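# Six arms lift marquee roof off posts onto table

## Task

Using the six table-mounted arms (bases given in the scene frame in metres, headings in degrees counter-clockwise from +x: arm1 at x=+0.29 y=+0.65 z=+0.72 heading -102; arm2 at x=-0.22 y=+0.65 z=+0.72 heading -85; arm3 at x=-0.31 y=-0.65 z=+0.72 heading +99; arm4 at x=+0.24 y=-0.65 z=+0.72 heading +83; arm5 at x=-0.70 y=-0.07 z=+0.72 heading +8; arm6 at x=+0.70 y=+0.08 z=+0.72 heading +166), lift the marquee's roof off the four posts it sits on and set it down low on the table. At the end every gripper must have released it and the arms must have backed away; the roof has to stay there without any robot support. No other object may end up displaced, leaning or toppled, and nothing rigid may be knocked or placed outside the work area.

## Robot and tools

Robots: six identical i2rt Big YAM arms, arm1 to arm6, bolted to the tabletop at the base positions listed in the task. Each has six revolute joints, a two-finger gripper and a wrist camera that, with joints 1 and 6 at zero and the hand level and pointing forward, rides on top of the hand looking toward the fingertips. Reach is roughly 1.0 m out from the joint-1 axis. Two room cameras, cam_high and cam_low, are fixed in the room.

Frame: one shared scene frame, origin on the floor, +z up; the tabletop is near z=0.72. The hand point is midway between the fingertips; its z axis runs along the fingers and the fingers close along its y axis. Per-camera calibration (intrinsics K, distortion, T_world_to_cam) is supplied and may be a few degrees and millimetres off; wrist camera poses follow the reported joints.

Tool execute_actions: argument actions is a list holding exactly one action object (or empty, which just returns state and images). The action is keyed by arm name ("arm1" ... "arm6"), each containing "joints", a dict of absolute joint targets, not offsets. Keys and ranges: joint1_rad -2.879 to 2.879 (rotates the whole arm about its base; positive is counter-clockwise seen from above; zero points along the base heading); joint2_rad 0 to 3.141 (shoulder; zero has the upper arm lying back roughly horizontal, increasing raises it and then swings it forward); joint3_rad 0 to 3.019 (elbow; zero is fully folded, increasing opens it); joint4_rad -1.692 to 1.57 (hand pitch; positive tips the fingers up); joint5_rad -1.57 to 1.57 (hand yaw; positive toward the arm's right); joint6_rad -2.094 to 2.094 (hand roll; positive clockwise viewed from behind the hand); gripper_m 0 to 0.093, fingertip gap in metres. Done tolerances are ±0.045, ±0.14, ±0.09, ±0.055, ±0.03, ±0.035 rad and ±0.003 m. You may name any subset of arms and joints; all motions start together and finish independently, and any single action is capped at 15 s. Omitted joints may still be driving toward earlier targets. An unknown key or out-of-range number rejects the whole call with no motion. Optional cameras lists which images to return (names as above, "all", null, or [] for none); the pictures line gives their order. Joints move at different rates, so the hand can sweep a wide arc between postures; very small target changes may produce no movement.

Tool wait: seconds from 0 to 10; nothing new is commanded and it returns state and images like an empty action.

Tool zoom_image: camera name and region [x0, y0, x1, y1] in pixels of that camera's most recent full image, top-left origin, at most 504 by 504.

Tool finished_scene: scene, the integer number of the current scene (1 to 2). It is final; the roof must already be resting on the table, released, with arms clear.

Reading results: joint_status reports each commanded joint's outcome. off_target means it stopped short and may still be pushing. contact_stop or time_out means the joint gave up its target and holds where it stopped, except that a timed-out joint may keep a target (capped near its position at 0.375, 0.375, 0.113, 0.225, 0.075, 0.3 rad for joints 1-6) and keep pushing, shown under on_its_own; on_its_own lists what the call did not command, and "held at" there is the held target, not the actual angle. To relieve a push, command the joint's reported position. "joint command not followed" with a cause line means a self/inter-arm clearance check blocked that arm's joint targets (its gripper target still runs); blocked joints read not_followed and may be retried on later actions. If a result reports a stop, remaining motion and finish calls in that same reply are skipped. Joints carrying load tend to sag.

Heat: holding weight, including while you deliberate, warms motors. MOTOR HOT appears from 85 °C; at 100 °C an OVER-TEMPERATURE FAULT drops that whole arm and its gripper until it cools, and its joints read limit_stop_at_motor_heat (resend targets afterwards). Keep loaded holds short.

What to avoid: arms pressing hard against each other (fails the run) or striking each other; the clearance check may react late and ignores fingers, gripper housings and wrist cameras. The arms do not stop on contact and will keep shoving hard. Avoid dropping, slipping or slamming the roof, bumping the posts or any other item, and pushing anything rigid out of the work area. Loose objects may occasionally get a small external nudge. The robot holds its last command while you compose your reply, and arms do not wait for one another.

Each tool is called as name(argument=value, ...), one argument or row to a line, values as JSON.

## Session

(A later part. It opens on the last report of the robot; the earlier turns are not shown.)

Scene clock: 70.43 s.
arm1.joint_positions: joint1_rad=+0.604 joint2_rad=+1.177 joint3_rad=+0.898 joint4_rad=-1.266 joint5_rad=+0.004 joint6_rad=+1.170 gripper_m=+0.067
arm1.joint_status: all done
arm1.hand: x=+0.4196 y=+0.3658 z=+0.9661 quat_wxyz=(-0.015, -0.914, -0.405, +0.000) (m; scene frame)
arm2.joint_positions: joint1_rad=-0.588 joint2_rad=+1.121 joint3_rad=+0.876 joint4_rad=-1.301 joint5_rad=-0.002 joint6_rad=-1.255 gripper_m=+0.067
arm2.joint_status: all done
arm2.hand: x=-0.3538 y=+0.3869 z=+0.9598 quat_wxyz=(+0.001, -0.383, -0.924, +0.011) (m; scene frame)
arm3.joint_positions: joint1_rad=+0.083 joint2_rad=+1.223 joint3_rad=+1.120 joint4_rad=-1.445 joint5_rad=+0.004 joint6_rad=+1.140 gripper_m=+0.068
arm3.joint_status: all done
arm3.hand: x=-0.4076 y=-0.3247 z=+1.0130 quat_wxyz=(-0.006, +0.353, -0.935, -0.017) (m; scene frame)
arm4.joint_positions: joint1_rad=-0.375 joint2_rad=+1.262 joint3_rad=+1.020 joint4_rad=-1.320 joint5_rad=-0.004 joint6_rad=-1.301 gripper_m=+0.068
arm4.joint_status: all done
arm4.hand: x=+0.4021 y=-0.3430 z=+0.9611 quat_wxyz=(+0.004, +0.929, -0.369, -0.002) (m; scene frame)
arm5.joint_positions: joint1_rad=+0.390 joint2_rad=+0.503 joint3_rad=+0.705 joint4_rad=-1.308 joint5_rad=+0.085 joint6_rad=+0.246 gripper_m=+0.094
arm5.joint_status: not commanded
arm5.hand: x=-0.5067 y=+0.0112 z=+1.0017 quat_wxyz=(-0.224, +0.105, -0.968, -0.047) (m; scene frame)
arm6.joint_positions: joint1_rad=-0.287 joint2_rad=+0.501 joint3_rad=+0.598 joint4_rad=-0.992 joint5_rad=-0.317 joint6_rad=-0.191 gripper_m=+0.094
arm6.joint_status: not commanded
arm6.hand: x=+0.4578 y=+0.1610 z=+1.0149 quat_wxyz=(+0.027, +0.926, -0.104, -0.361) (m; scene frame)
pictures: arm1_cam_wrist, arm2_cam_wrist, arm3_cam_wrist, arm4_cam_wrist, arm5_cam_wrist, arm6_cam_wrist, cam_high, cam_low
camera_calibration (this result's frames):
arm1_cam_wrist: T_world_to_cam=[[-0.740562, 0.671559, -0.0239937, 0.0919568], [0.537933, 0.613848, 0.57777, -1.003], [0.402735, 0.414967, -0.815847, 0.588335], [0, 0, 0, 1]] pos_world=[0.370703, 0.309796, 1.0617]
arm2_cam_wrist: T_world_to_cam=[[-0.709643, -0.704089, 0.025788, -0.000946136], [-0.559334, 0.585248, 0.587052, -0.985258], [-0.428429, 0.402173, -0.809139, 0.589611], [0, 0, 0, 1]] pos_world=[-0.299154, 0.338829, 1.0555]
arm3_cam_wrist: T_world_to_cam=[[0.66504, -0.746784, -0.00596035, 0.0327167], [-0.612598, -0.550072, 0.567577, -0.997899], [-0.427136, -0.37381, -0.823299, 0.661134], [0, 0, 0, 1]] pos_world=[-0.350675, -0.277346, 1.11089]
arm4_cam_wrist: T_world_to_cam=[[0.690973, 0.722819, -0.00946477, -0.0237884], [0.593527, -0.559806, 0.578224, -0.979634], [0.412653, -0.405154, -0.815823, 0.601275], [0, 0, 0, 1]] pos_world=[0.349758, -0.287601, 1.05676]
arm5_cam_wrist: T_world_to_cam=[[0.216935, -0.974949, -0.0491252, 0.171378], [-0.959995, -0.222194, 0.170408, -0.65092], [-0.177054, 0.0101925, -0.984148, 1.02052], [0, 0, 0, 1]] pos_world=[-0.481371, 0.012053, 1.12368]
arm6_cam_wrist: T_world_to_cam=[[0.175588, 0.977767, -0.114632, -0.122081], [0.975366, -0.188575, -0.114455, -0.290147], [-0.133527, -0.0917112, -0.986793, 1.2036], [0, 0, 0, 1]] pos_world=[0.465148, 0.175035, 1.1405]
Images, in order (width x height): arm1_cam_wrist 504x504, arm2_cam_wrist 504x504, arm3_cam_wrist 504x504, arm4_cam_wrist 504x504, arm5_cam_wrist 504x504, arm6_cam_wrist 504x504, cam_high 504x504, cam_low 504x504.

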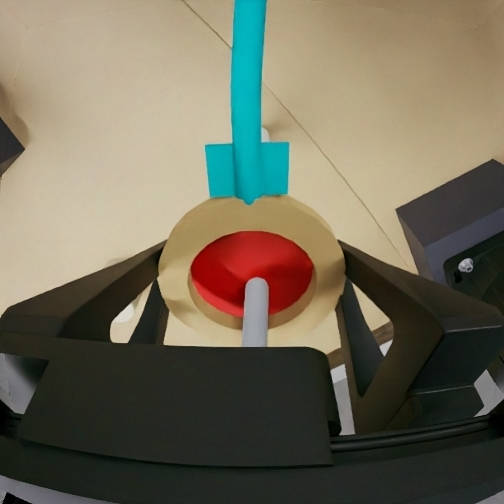

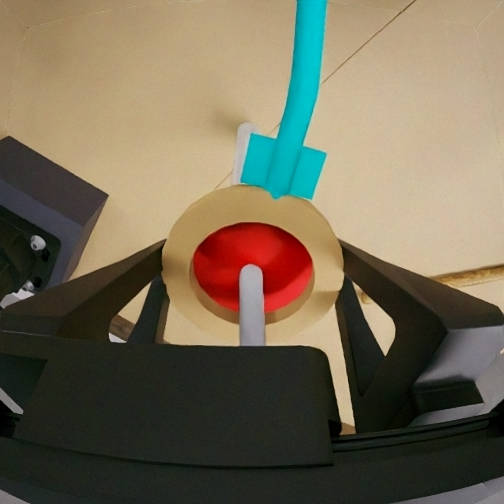

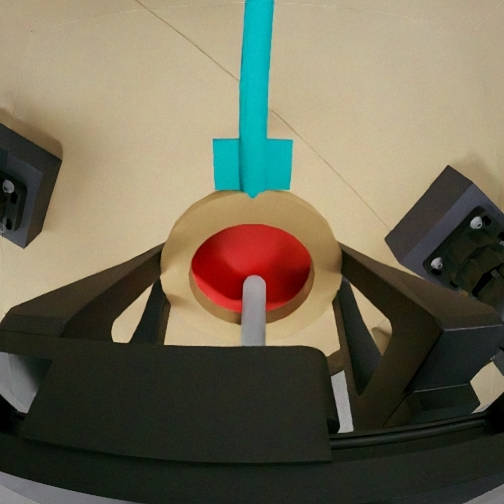

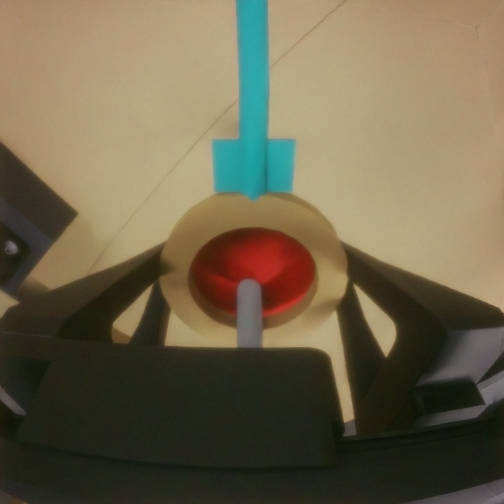

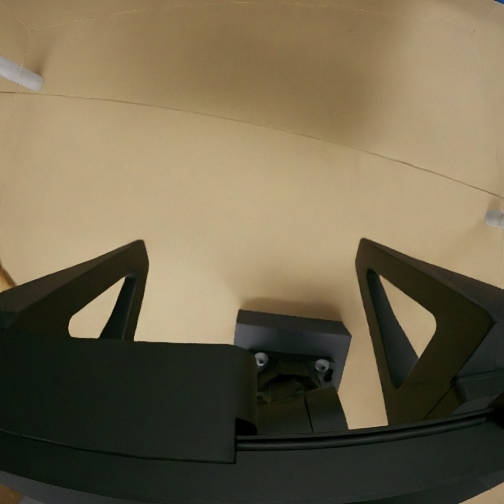

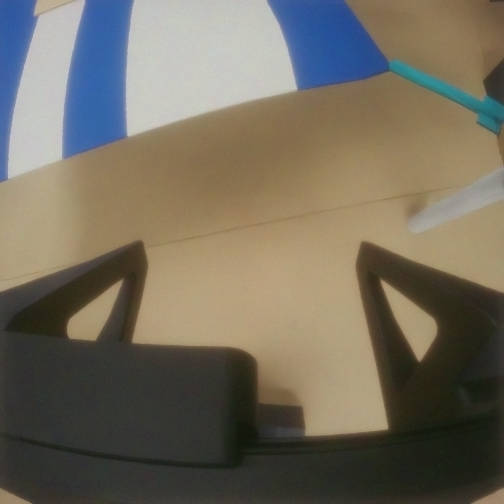

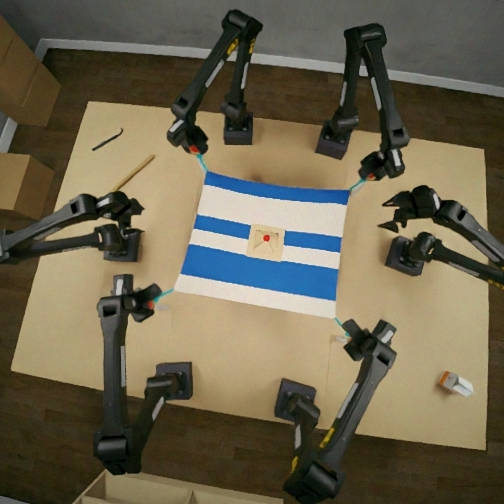

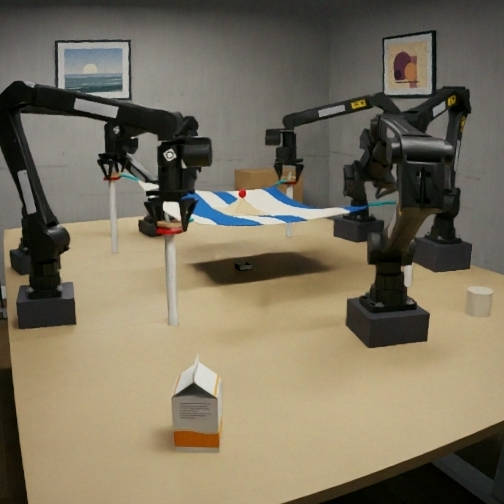

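execute_actions(
  actions=[
    {"arm1": {"joints": {"joint1_rad": 0.630, "joint2_rad": 1.112}}, "arm2": {"joints": {"joint1_rad": -0.607, "joint2_rad": 1.053}}},
  ],
  cameras=["arm1_cam_wrist", "arm2_cam_wrist", "arm3_cam_wrist", "arm4_cam_wrist", "cam_low"],
)

Scene clock: 76.00 s.
arm1.joint_positions: joint1_rad=+0.615 joint2_rad=+1.112 joint3_rad=+0.898 joint4_rad=-1.266 joint5_rad=+0.006 joint6_rad=+1.170 gripper_m=+0.067
arm1.joint_status: all done
arm1.hand: x=+0.4213 y=+0.3694 z=+0.9845 quat_wxyz=(-0.047, -0.911, -0.410, +0.000) (m; scene frame)
arm2.joint_positions: joint1_rad=-0.596 joint2_rad=+1.055 joint3_rad=+0.876 joint4_rad=-1.301 joint5_rad=-0.002 joint6_rad=-1.256 gripper_m=+0.067
arm2.joint_status: all done
arm2.hand: x=-0.3546 y=+0.3904 z=+0.9780 quat_wxyz=(+0.003, -0.386, -0.921, +0.044) (m; scene frame)
arm3.joint_positions: joint1_rad=+0.083 joint2_rad=+1.223 joint3_rad=+1.120 joint4_rad=-1.445 joint5_rad=+0.004 joint6_rad=+1.140 gripper_m=+0.068
arm3.joint_status: not commanded
arm3.hand: x=-0.4076 y=-0.3247 z=+1.0130 quat_wxyz=(-0.006, +0.353, -0.935, -0.017) (m; scene frame)
arm4.joint_positions: joint1_rad=-0.375 joint2_rad=+1.262 joint3_rad=+1.020 joint4_rad=-1.320 joint5_rad=-0.004 joint6_rad=-1.301 gripper_m=+0.068
arm4.joint_status: not commanded
arm4.hand: x=+0.4021 y=-0.3430 z=+0.9611 quat_wxyz=(+0.004, +0.929, -0.369, -0.002) (m; scene frame)
arm5.joint_positions: joint1_rad=+0.390 joint2_rad=+0.503 joint3_rad=+0.705 joint4_rad=-1.308 joint5_rad=+0.085 joint6_rad=+0.246 gripper_m=+0.094
arm5.joint_status: not commanded
arm5.hand: x=-0.5067 y=+0.0112 z=+1.0017 quat_wxyz=(-0.224, +0.105, -0.968, -0.047) (m; scene frame)
arm6.joint_positions: joint1_rad=-0.287 joint2_rad=+0.501 joint3_rad=+0.598 joint4_rad=-0.992 joint5_rad=-0.317 joint6_rad=-0.191 gripper_m=+0.094
arm6.joint_status: not commanded
arm6.hand: x=+0.4578 y=+0.1610 z=+1.0149 quat_wxyz=(+0.027, +0.926, -0.104, -0.361) (m; scene frame)
pictures: arm1_cam_wrist, arm2_cam_wrist, arm3_cam_wrist, arm4_cam_wrist, cam_low
camera_calibration (this result's frames):
arm1_cam_wrist: T_world_to_cam=[[-0.746366, 0.660521, -0.081548, 0.154441], [0.517214, 0.652771, 0.553515, -0.998489], [0.418841, 0.370947, -0.828837, 0.623448], [0, 0, 0, 1]] pos_world=[0.370577, 0.318507, 1.08201]
arm2_cam_wrist: T_world_to_cam=[[-0.71314, -0.695336, 0.0890982, -0.0661347], [-0.537133, 0.623659, 0.567924, -0.986813], [-0.450465, 0.357152, -0.818244, 0.621211], [0, 0, 0, 1]] pos_world=[-0.297379, 0.347582, 1.07463]
arm3_cam_wrist: T_world_to_cam=[[0.66504, -0.746784, -0.00596035, 0.0327167], [-0.612598, -0.550072, 0.567577, -0.997899], [-0.427136, -0.37381, -0.823299, 0.661134], [0, 0, 0, 1]] pos_world=[-0.350675, -0.277346, 1.11089]
arm4_cam_wrist: T_world_to_cam=[[0.690973, 0.722819, -0.00946477, -0.0237884], [0.593527, -0.559806, 0.578224, -0.979634], [0.412653, -0.405154, -0.815823, 0.601275], [0, 0, 0, 1]] pos_world=[0.349758, -0.287601, 1.05676]
Images, in order (width x height): arm1_cam_wrist 504x504, arm2_cam_wrist 504x504, arm3_cam_wrist 504x504, arm4_cam_wrist 504x504, cam_low 504x504.

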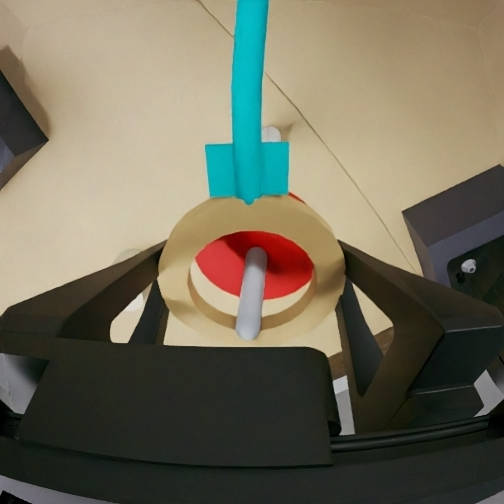

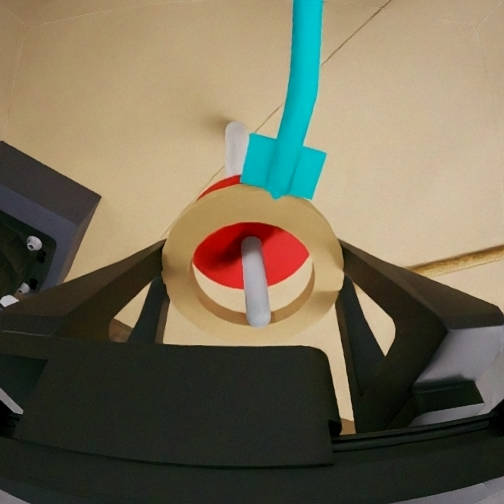

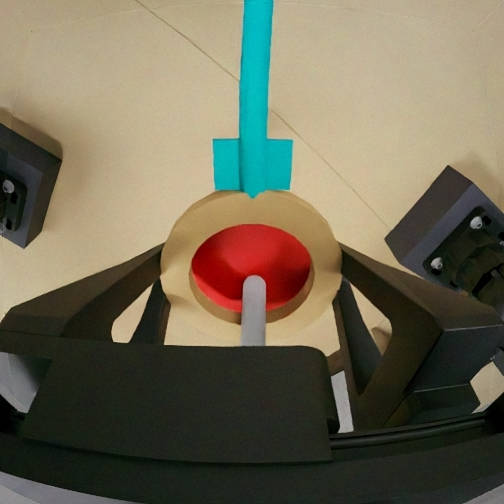

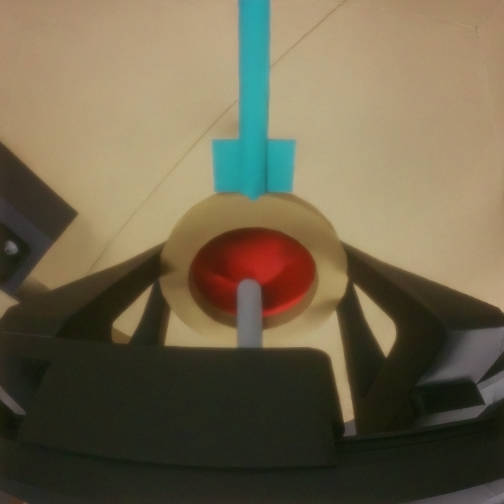

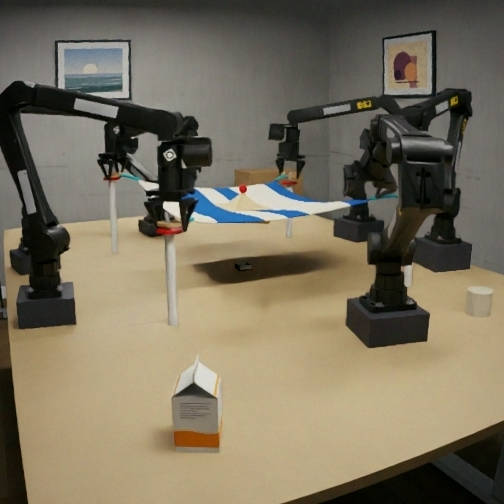

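zoom_image(
  camera="arm1_cam_wrist",
  region=[150, 190, 350, 350],
)

zoom_image(
  camera="arm2_cam_wrist",
  region=[150, 190, 350, 350],
)

Region (150, 190, 350, 350) of arm1_cam_wrist's 504x504 image, scaled by 2.520, with more detail than that image has; it fills the top 403 rows of this view, and the rest is white.

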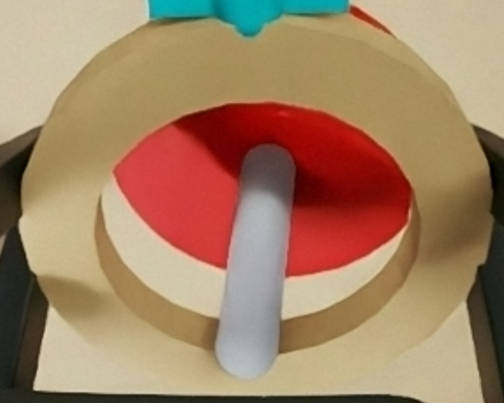

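Region (150, 190, 350, 350) of arm2_cam_wrist's 504x504 image, scaled by 2.520, with more detail than that image has; it fills the top 403 rows of this view, and the rest is white.

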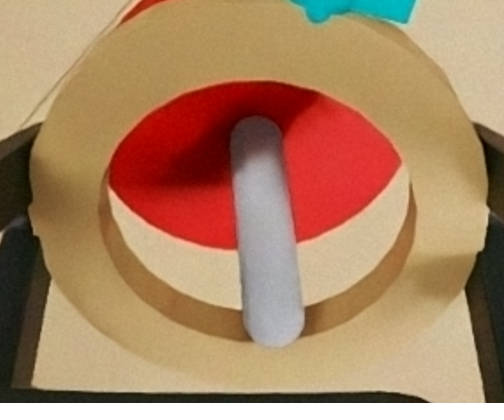

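execute_actions(
  actions=[
    {"arm1": {"joints": {"joint1_rad": 0.640, "joint2_rad": 1.020}}, "arm2": {"joints": {"joint2_rad": 0.953}}},
  ],
  cameras=["arm1_cam_wrist", "arm2_cam_wrist", "arm3_cam_wrist", "arm4_cam_wrist", "cam_low"],
)

Scene clock: 80.83 s.
arm1.joint_positions: joint1_rad=+0.625 joint2_rad=+1.016 joint3_rad=+0.898 joint4_rad=-1.266 joint5_rad=+0.006 joint6_rad=+1.170 gripper_m=+0.067
arm1.joint_status: all done
arm1.hand: x=+0.4215 y=+0.3756 z=+1.0119 quat_wxyz=(-0.094, -0.906, -0.412, -0.001) (m; scene frame)
arm2.joint_positions: joint1_rad=-0.596 joint2_rad=+0.949 joint3_rad=+0.876 joint4_rad=-1.301 joint5_rad=-0.002 joint6_rad=-1.256 gripper_m=+0.067
arm2.joint_status: all done
arm2.hand: x=-0.3514 y=+0.3963 z=+1.0063 quat_wxyz=(+0.008, -0.385, -0.918, +0.097) (m; scene frame)
arm3.joint_positions: joint1_rad=+0.083 joint2_rad=+1.223 joint3_rad=+1.120 joint4_rad=-1.445 joint5_rad=+0.005 joint6_rad=+1.140 gripper_m=+0.068
arm3.joint_status: not commanded
arm3.hand: x=-0.4074 y=-0.3247 z=+1.0130 quat_wxyz=(-0.006, +0.353, -0.935, -0.017) (m; scene frame)
arm4.joint_positions: joint1_rad=-0.375 joint2_rad=+1.262 joint3_rad=+1.020 joint4_rad=-1.320 joint5_rad=-0.004 joint6_rad=-1.301 gripper_m=+0.068
arm4.joint_status: not commanded
arm4.hand: x=+0.4021 y=-0.3430 z=+0.9611 quat_wxyz=(+0.004, +0.929, -0.369, -0.002) (m; scene frame)
arm5.joint_positions: joint1_rad=+0.390 joint2_rad=+0.503 joint3_rad=+0.705 joint4_rad=-1.308 joint5_rad=+0.085 joint6_rad=+0.246 gripper_m=+0.094
arm5.joint_status: not commanded
arm5.hand: x=-0.5067 y=+0.0112 z=+1.0017 quat_wxyz=(-0.224, +0.105, -0.968, -0.047) (m; scene frame)
arm6.joint_positions: joint1_rad=-0.287 joint2_rad=+0.501 joint3_rad=+0.598 joint4_rad=-0.992 joint5_rad=-0.317 joint6_rad=-0.191 gripper_m=+0.094
arm6.joint_status: not commanded
arm6.hand: x=+0.4578 y=+0.1610 z=+1.0149 quat_wxyz=(+0.027, +0.926, -0.104, -0.361) (m; scene frame)
pictures: arm1_cam_wrist, arm2_cam_wrist, arm3_cam_wrist, arm4_cam_wrist, cam_low
camera_calibration (this result's frames):
arm1_cam_wrist: T_world_to_cam=[[-0.747144, 0.642843, -0.168905, 0.248034], [0.488721, 0.703565, 0.515895, -0.986779], [0.450476, 0.3029, -0.839835, 0.667118], [0, 0, 0, 1]] pos_world=[0.367056, 0.332746, 1.11124]
arm2_cam_wrist: T_world_to_cam=[[-0.706211, -0.682388, 0.188712, -0.165189], [-0.510342, 0.675381, 0.532364, -0.980229], [-0.490732, 0.279653, -0.825213, 0.667259], [0, 0, 0, 1]] pos_world=[-0.289465, 0.362705, 1.10364]
arm3_cam_wrist: T_world_to_cam=[[0.665024, -0.7468, -0.0056381, 0.0323232], [-0.613027, -0.550181, 0.567009, -0.997437], [-0.426544, -0.373618, -0.823692, 0.661905], [0, 0, 0, 1]] pos_world=[-0.35062, -0.277331, 1.11094]
arm4_cam_wrist: T_world_to_cam=[[0.690973, 0.722819, -0.00946477, -0.0237884], [0.593527, -0.559806, 0.578224, -0.979634], [0.412653, -0.405154, -0.815823, 0.601275], [0, 0, 0, 1]] pos_world=[0.349758, -0.287601, 1.05676]
Images, in order (width x height): arm1_cam_wrist 504x504, arm2_cam_wrist 504x504, arm3_cam_wrist 504x504, arm4_cam_wrist 504x504, cam_low 504x504.

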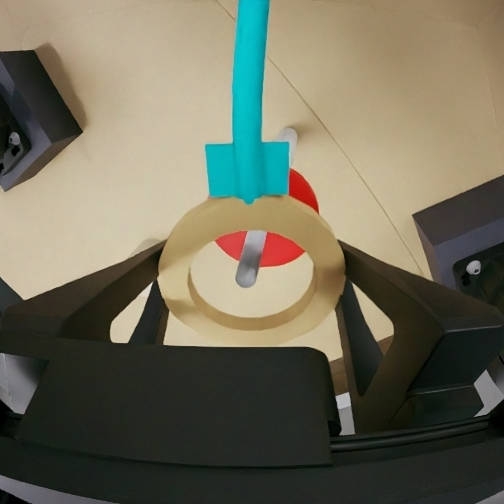

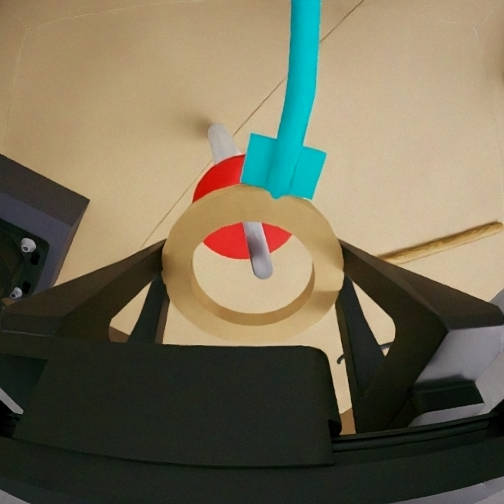

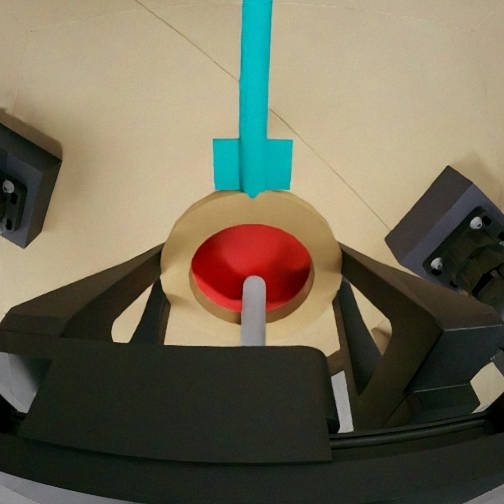

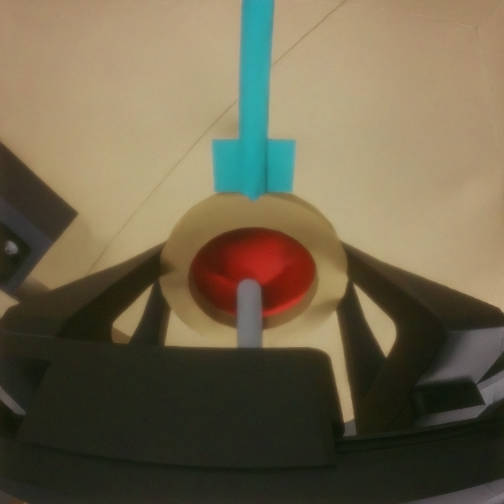

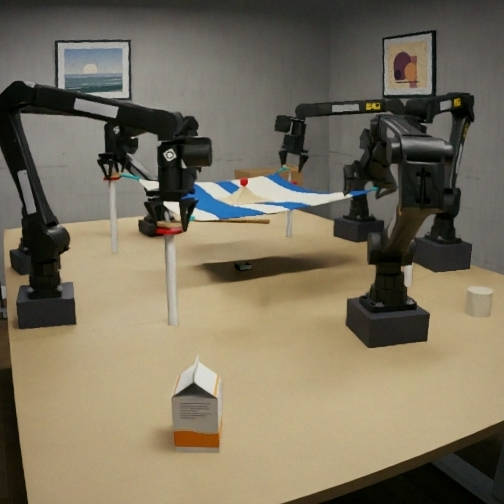

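zoom_image(
  camera="cam_low",
  region=[150, 160, 350, 300],
)

Region (150, 160, 350, 300) of cam_low's 504x504 image, scaled by 2.520, with more detail than that image has; it fills the top 353 rows of this view, and the rest is white.

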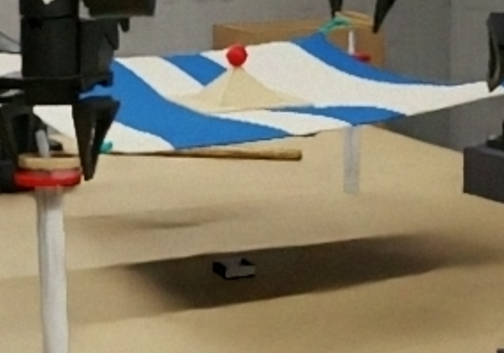

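execute_actions(
  actions=[
    {"arm1": {"joints": {"joint1_rad": 0.525, "joint6_rad": 1.08}}, "arm2": {"joints": {"joint1_rad": -0.496, "joint6_rad": -1.165}}, "arm3": {"joints": {"joint1_rad": 0.130, "joint2_rad": 1.079}}, "arm4": {"joints": {"joint1_rad": -0.416, "joint2_rad": 1.112}}},
  ],
  cameras=["arm1_cam_wrist", "arm2_cam_wrist", "arm3_cam_wrist", "arm4_cam_wrist", "cam_low", "cam_high"],
)

Scene clock: 89.60 s.
arm1.joint_positions: joint1_rad=+0.520 joint2_rad=+1.016 joint3_rad=+0.898 joint4_rad=-1.266 joint5_rad=+0.006 joint6_rad=+1.091 gripper_m=+0.067
arm1.joint_status: all done
arm1.hand: x=+0.3919 y=+0.3632 z=+1.0118 quat_wxyz=(-0.094, -0.911, -0.400, +0.007) (m; scene frame)
arm2.joint_positions: joint1_rad=-0.494 joint2_rad=+0.949 joint3_rad=+0.876 joint4_rad=-1.301 joint5_rad=-0.002 joint6_rad=-1.175 gripper_m=+0.067
arm2.joint_status: all done
arm2.hand: x=-0.3250 y=+0.3843 z=+1.0062 quat_wxyz=(-0.001, -0.375, -0.922, +0.097) (m; scene frame)
arm3.joint_positions: joint1_rad=+0.113 joint2_rad=+1.073 joint3_rad=+1.118 joint4_rad=-1.442 joint5_rad=+0.007 joint6_rad=+1.141 gripper_m=+0.068
arm3.joint_status: all done
arm3.hand: x=-0.4115 y=-0.3447 z=+1.0587 quat_wxyz=(-0.011, +0.365, -0.927, -0.092) (m; scene frame)
arm4.joint_positions: joint1_rad=-0.402 joint2_rad=+1.104 joint3_rad=+1.018 joint4_rad=-1.317 joint5_rad=-0.007 joint6_rad=-1.302 gripper_m=+0.068
arm4.joint_status: all done
arm4.hand: x=+0.4048 y=-0.3559 z=+1.0106 quat_wxyz=(-0.075, +0.922, -0.380, +0.006) (m; scene frame)
arm5.joint_positions: joint1_rad=+0.390 joint2_rad=+0.503 joint3_rad=+0.705 joint4_rad=-1.308 joint5_rad=+0.085 joint6_rad=+0.246 gripper_m=+0.094
arm5.joint_status: not commanded
arm5.hand: x=-0.5067 y=+0.0112 z=+1.0017 quat_wxyz=(-0.224, +0.105, -0.968, -0.047) (m; scene frame)
arm6.joint_positions: joint1_rad=-0.287 joint2_rad=+0.501 joint3_rad=+0.598 joint4_rad=-0.992 joint5_rad=-0.317 joint6_rad=-0.191 gripper_m=+0.094
arm6.joint_status: not commanded
arm6.hand: x=+0.4578 y=+0.1610 z=+1.0149 quat_wxyz=(+0.027, +0.926, -0.104, -0.361) (m; scene frame)
pictures: arm1_cam_wrist, arm2_cam_wrist, arm3_cam_wrist, arm4_cam_wrist, cam_high, cam_low
camera_calibration (this result's frames):
arm1_cam_wrist: T_world_to_cam=[[-0.7313, 0.662489, -0.162199, 0.213741], [0.515007, 0.692264, 0.505508, -0.959222], [0.447178, 0.286144, -0.847439, 0.699173], [0, 0, 0, 1]] pos_world=[0.337659, 0.32237, 1.11207]
arm2_cam_wrist: T_world_to_cam=[[-0.693386, -0.696949, 0.182971, -0.139217], [-0.533079, 0.667005, 0.520511, -0.950817], [-0.484812, 0.263377, -0.834021, 0.700597], [0, 0, 0, 1]] pos_world=[-0.263734, 0.352651, 1.10469]
arm3_cam_wrist: T_world_to_cam=[[0.683006, -0.716814, -0.140285, 0.180621], [-0.572508, -0.644653, 0.506613, -0.988771], [-0.453583, -0.265706, -0.850684, 0.745022], [0, 0, 0, 1]] pos_world=[-0.351515, -0.309985, 1.16004]
arm4_cam_wrist: T_world_to_cam=[[0.70425, 0.695722, 0.141433, -0.18338], [0.536797, -0.652189, 0.535255, -0.983572], [0.46463, -0.301032, -0.832766, 0.668478], [0, 0, 0, 1]] pos_world=[0.346529, -0.31266, 1.10908]
Images, in order (width x height): arm1_cam_wrist 504x504, arm2_cam_wrist 504x504, arm3_cam_wrist 504x504, arm4_cam_wrist 504x504, cam_high 504x504, cam_low 504x504.

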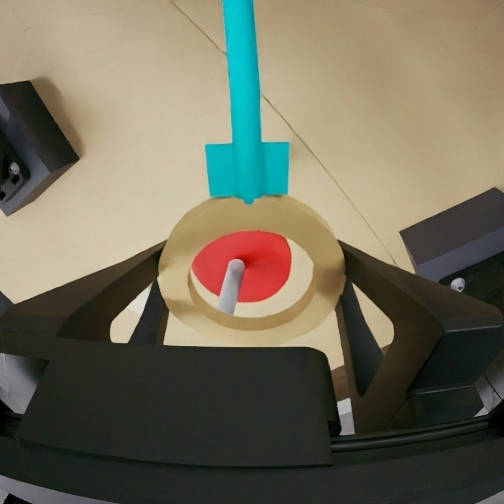

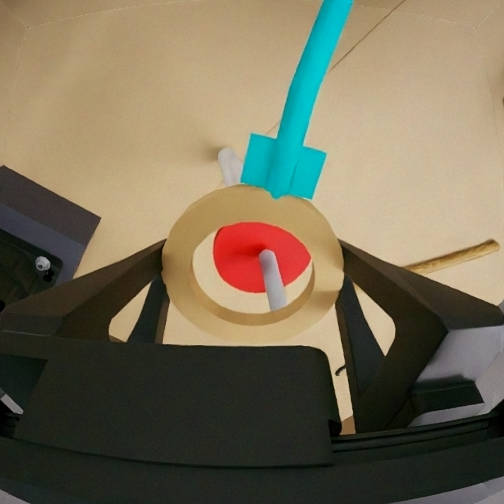

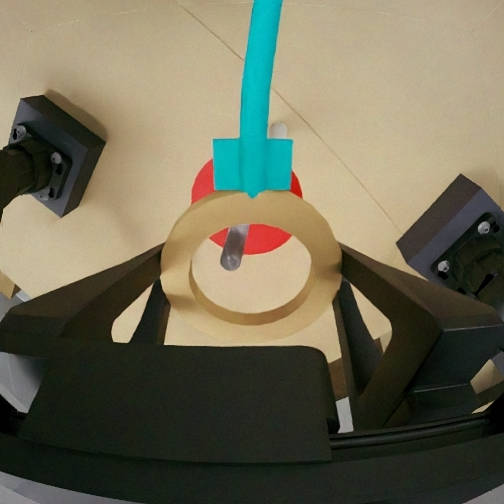

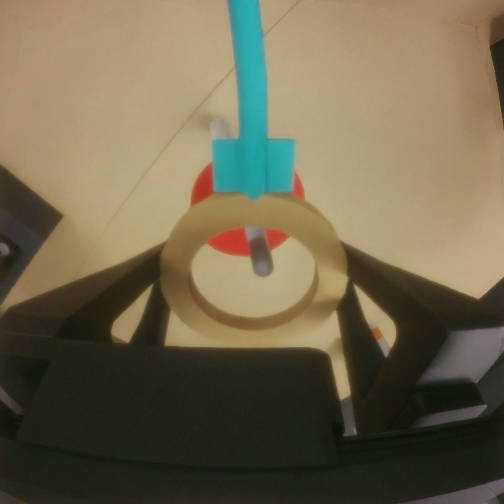

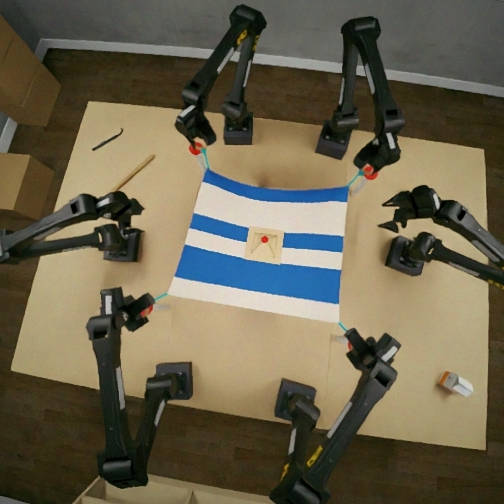

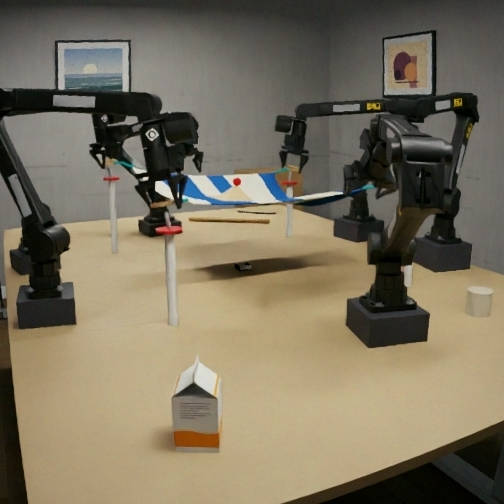

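execute_actions(
  actions=[
    {"arm1": {"joints": {"joint1_rad": 0.32, "joint3_rad": 1.09, "joint4_rad": -1.42, "joint6_rad": 0.88}}, "arm2": {"joints": {"joint1_rad": -0.294, "joint3_rad": 1.07, "joint4_rad": -1.45, "joint6_rad": -0.98}}, "arm3": {"joints": {"joint1_rad": -0.19, "joint2_rad": 0.965}}, "arm4": {"joints": {"joint1_rad": -0.12, "joint2_rad": 0.948}}},
  ],
  cameras=["arm3_cam_wrist", "arm4_cam_wrist", "cam_low", "cam_high"],
)

Scene clock: 96.00 s.
arm1.joint_positions: joint1_rad=+0.318 joint2_rad=+1.023 joint3_rad=+1.044 joint4_rad=-1.408 joint5_rad=+0.004 joint6_rad=+0.892 gripper_m=+0.067
arm1.joint_status: all done
arm1.hand: x=+0.3330 y=+0.3442 z=+1.0656 quat_wxyz=(-0.089, -0.912, -0.399, +0.024) (m; scene frame)
arm2.joint_positions: joint1_rad=-0.293 joint2_rad=+0.949 joint3_rad=+1.037 joint4_rad=-1.435 joint5_rad=-0.002 joint6_rad=-0.991 gripper_m=+0.067
arm2.joint_status: all done
arm2.hand: x=-0.2710 y=+0.3621 z=+1.0689 quat_wxyz=(-0.023, -0.367, -0.924, +0.108) (m; scene frame)
arm3.joint_positions: joint1_rad=-0.189 joint2_rad=+0.959 joint3_rad=+1.118 joint4_rad=-1.442 joint5_rad=+0.004 joint6_rad=+1.141 gripper_m=+0.068
arm3.joint_status: all done
arm3.hand: x=-0.3152 y=-0.3471 z=+1.0927 quat_wxyz=(-0.034, +0.220, -0.964, -0.146) (m; scene frame)
arm4.joint_positions: joint1_rad=-0.126 joint2_rad=+0.942 joint3_rad=+1.018 joint4_rad=-1.317 joint5_rad=-0.004 joint6_rad=-1.302 gripper_m=+0.068
arm4.joint_status: all done
arm4.hand: x=+0.3156 y=-0.3404 z=+1.0601 quat_wxyz=(-0.156, +0.956, -0.247, -0.006) (m; scene frame)
arm5.joint_positions: joint1_rad=+0.390 joint2_rad=+0.503 joint3_rad=+0.705 joint4_rad=-1.308 joint5_rad=+0.085 joint6_rad=+0.246 gripper_m=+0.094
arm5.joint_status: not commanded
arm5.hand: x=-0.5067 y=+0.0112 z=+1.0017 quat_wxyz=(-0.224, +0.105, -0.968, -0.047) (m; scene frame)
arm6.joint_positions: joint1_rad=-0.287 joint2_rad=+0.501 joint3_rad=+0.598 joint4_rad=-0.992 joint5_rad=-0.317 joint6_rad=-0.191 gripper_m=+0.094
arm6.joint_status: not commanded
arm6.hand: x=+0.4578 y=+0.1610 z=+1.0149 quat_wxyz=(+0.027, +0.926, -0.104, -0.361) (m; scene frame)
pictures: arm3_cam_wrist, arm4_cam_wrist, cam_high, cam_low
camera_calibration (this result's frames):
arm3_cam_wrist: T_world_to_cam=[[0.438158, -0.86468, -0.245655, 0.104534], [-0.733807, -0.501911, 0.457835, -0.900431], [-0.519178, -0.0203409, -0.854424, 0.885494], [0, 0, 0, 1]] pos_world=[-0.246816, -0.343536, 1.19452]
arm4_cam_wrist: T_world_to_cam=[[0.480623, 0.826493, 0.293106, -0.184076], [0.675165, -0.562053, 0.477755, -0.904136], [0.559602, -0.0317248, -0.828154, 0.812569], [0, 0, 0, 1]] pos_world=[0.244196, -0.330255, 1.15884]
Images, in order (width x height): arm3_cam_wrist 504x504, arm4_cam_wrist 504x504, cam_high 504x504, cam_low 504x504.

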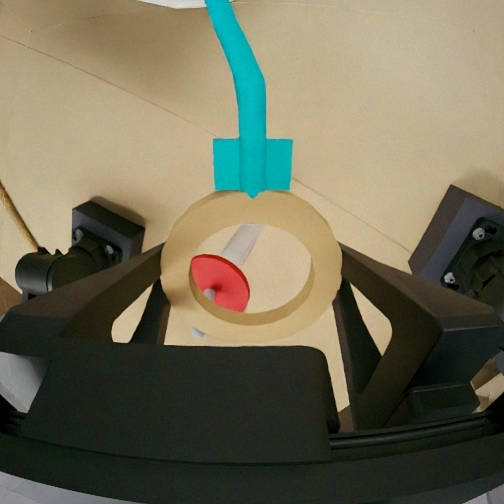

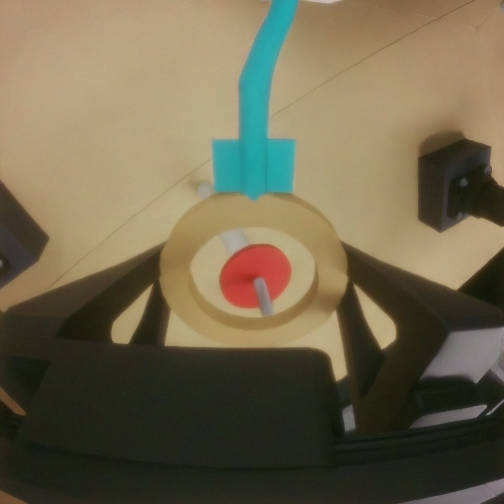

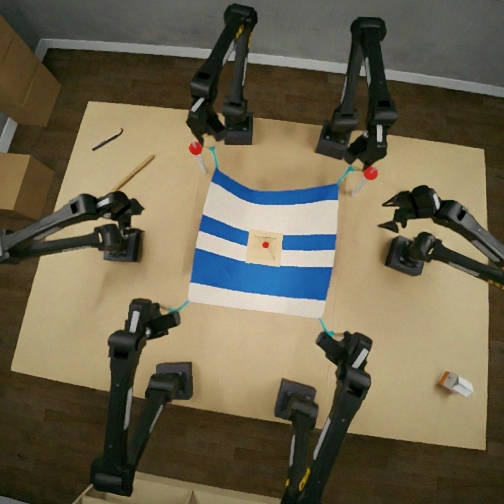

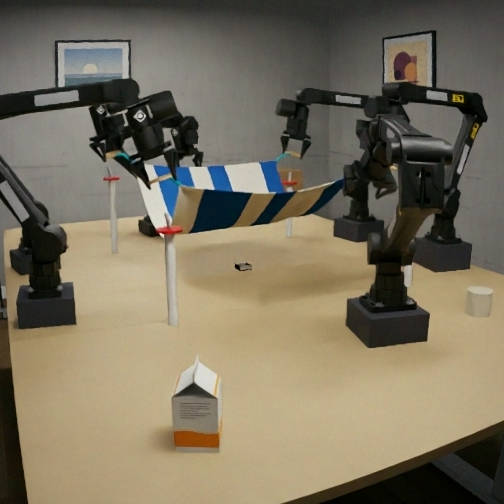

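execute_actions(
  actions=[
    {"arm1": {"joints": {"joint1_rad": 0.188, "joint2_rad": 1.457, "joint3_rad": 1.428, "joint4_rad": -1.51, "joint6_rad": 0.688}}, "arm2": {"joints": {"joint1_rad": -0.222, "joint2_rad": 1.460, "joint3_rad": 1.458, "joint4_rad": -1.545, "joint6_rad": -0.88}}, "arm3": {"joints": {"joint1_rad": -0.391, "joint3_rad": 1.028, "joint4_rad": -1.655, "joint6_rad": 0.518}}, "arm4": {"joints": {"joint4_rad": -1.67, "joint6_rad": -0.93}}},
  ],
  cameras=["cam_low", "cam_high"],
)

Scene clock: 98.77 s.
arm1.joint_positions: joint1_rad=+0.185 joint2_rad=+1.470 joint3_rad=+1.370 joint4_rad=-1.501 joint5_rad=+0.003 joint6_rad=+0.699 gripper_m=+0.067
arm1.joint_status: all done
arm1.hand: x=+0.2944 y=+0.2262 z=+1.0403 quat_wxyz=(+0.013, -0.903, -0.429, -0.007) (m; scene frame)
arm2.joint_positions: joint1_rad=-0.222 joint2_rad=+1.472 joint3_rad=+1.411 joint4_rad=-1.531 joint5_rad=-0.002 joint6_rad=-0.891 gripper_m=+0.067
arm2.joint_status: all done
arm2.hand: x=-0.2650 y=+0.2238 z=+1.0417 quat_wxyz=(+0.003, -0.383, -0.924, -0.012) (m; scene frame)
arm3.joint_positions: joint1_rad=-0.390 joint2_rad=+0.964 joint3_rad=+1.033 joint4_rad=-1.638 joint5_rad=+0.002 joint6_rad=+0.527 gripper_m=+0.068
arm3.joint_status: all done
arm3.hand: x=-0.2656 y=-0.4142 z=+1.0485 quat_wxyz=(-0.005, +0.418, -0.909, -0.006) (m; scene frame)
arm4.joint_positions: joint1_rad=-0.126 joint2_rad=+0.942 joint3_rad=+1.018 joint4_rad=-1.653 joint5_rad=-0.004 joint6_rad=-0.938 gripper_m=+0.068
arm4.joint_status: all done
arm4.hand: x=+0.2965 y=-0.4194 z=+1.0483 quat_wxyz=(+0.012, +0.907, -0.421, -0.001) (m; scene frame)
arm5.joint_positions: joint1_rad=+0.390 joint2_rad=+0.503 joint3_rad=+0.705 joint4_rad=-1.308 joint5_rad=+0.085 joint6_rad=+0.246 gripper_m=+0.094
arm5.joint_status: not commanded
arm5.hand: x=-0.5067 y=+0.0112 z=+1.0017 quat_wxyz=(-0.224, +0.105, -0.968, -0.047) (m; scene frame)
arm6.joint_positions: joint1_rad=-0.287 joint2_rad=+0.501 joint3_rad=+0.598 joint4_rad=-0.992 joint5_rad=-0.317 joint6_rad=-0.191 gripper_m=+0.094
arm6.joint_status: not commanded
arm6.hand: x=+0.4578 y=+0.1610 z=+1.0149 quat_wxyz=(+0.027, +0.926, -0.104, -0.361) (m; scene frame)
pictures: cam_high, cam_low
Images, in order (width x height): cam_high 504x504, cam_low 504x504.

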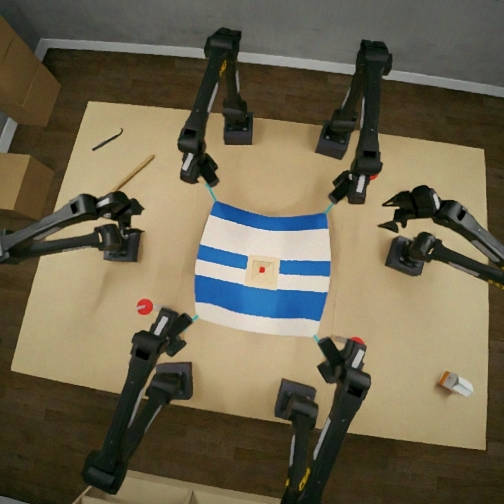

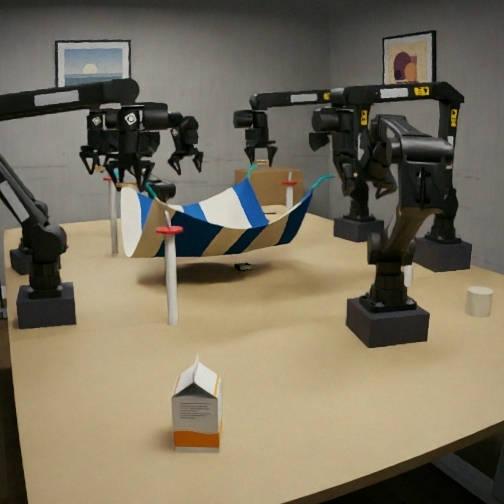

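execute_actions(
  actions=[
    {"arm1": {"joints": {"joint2_rad": 1.562, "joint3_rad": 1.076, "joint4_rad": -1.058}}, "arm2": {"joints": {"joint2_rad": 1.550, "joint3_rad": 1.101, "joint4_rad": -1.095}}, "arm3": {"joints": {"joint2_rad": 1.028, "joint3_rad": 0.645, "joint4_rad": -1.07}}, "arm4": {"joints": {"joint2_rad": 1.004, "joint3_rad": 0.637, "joint4_rad": -1.09}}},
  ],
  cameras=["cam_low", "cam_high"],
)

Scene clock: 101.63 s.
arm1.joint_positions: joint1_rad=+0.185 joint2_rad=+1.575 joint3_rad=+1.069 joint4_rad=-1.070 joint5_rad=+0.003 joint6_rad=+0.699 gripper_m=+0.067
arm1.joint_status: all done
arm1.hand: x=+0.2950 y=+0.2261 z=+0.8879 quat_wxyz=(+0.002, -0.903, -0.429, -0.002) (m; scene frame)
arm2.joint_positions: joint1_rad=-0.222 joint2_rad=+1.557 joint3_rad=+1.093 joint4_rad=-1.110 joint5_rad=-0.002 joint6_rad=-0.890 gripper_m=+0.067
arm2.joint_status: all done
arm2.hand: x=-0.2649 y=+0.2267 z=+0.8902 quat_wxyz=(+0.000, -0.383, -0.924, -0.003) (m; scene frame)
arm3.joint_positions: joint1_rad=-0.390 joint2_rad=+1.030 joint3_rad=+0.652 joint4_rad=-1.090 joint5_rad=+0.002 joint6_rad=+0.526 gripper_m=+0.068
arm3.joint_status: all done
arm3.hand: x=-0.2613 y=-0.3905 z=+0.8926 quat_wxyz=(-0.034, +0.417, -0.907, -0.047) (m; scene frame)
arm4.joint_positions: joint1_rad=-0.126 joint2_rad=+1.005 joint3_rad=+0.642 joint4_rad=-1.110 joint5_rad=-0.004 joint6_rad=-0.938 gripper_m=+0.068
arm4.joint_status: all done
arm4.hand: x=+0.3010 y=-0.3985 z=+0.8946 quat_wxyz=(-0.039, +0.906, -0.421, -0.012) (m; scene frame)
arm5.joint_positions: joint1_rad=+0.390 joint2_rad=+0.503 joint3_rad=+0.705 joint4_rad=-1.308 joint5_rad=+0.085 joint6_rad=+0.246 gripper_m=+0.094
arm5.joint_status: not commanded
arm5.hand: x=-0.5067 y=+0.0112 z=+1.0017 quat_wxyz=(-0.224, +0.105, -0.968, -0.047) (m; scene frame)
arm6.joint_positions: joint1_rad=-0.287 joint2_rad=+0.501 joint3_rad=+0.598 joint4_rad=-0.992 joint5_rad=-0.317 joint6_rad=-0.191 gripper_m=+0.094
arm6.joint_status: not commanded
arm6.hand: x=+0.4578 y=+0.1610 z=+1.0149 quat_wxyz=(+0.027, +0.926, -0.104, -0.361) (m; scene frame)
pictures: cam_high, cam_low
Images, in order (width x height): cam_high 504x504, cam_low 504x504.

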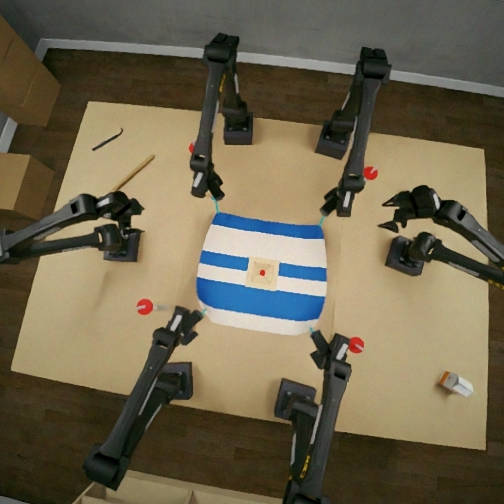

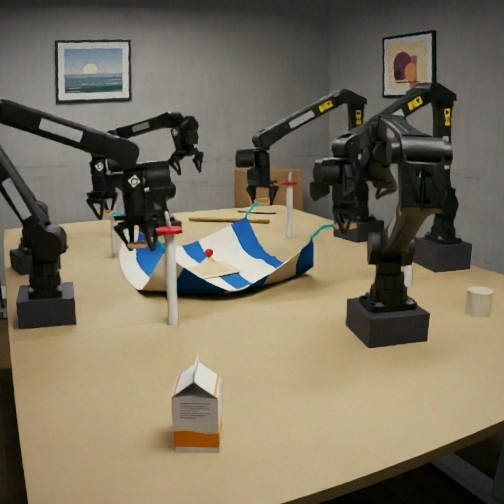

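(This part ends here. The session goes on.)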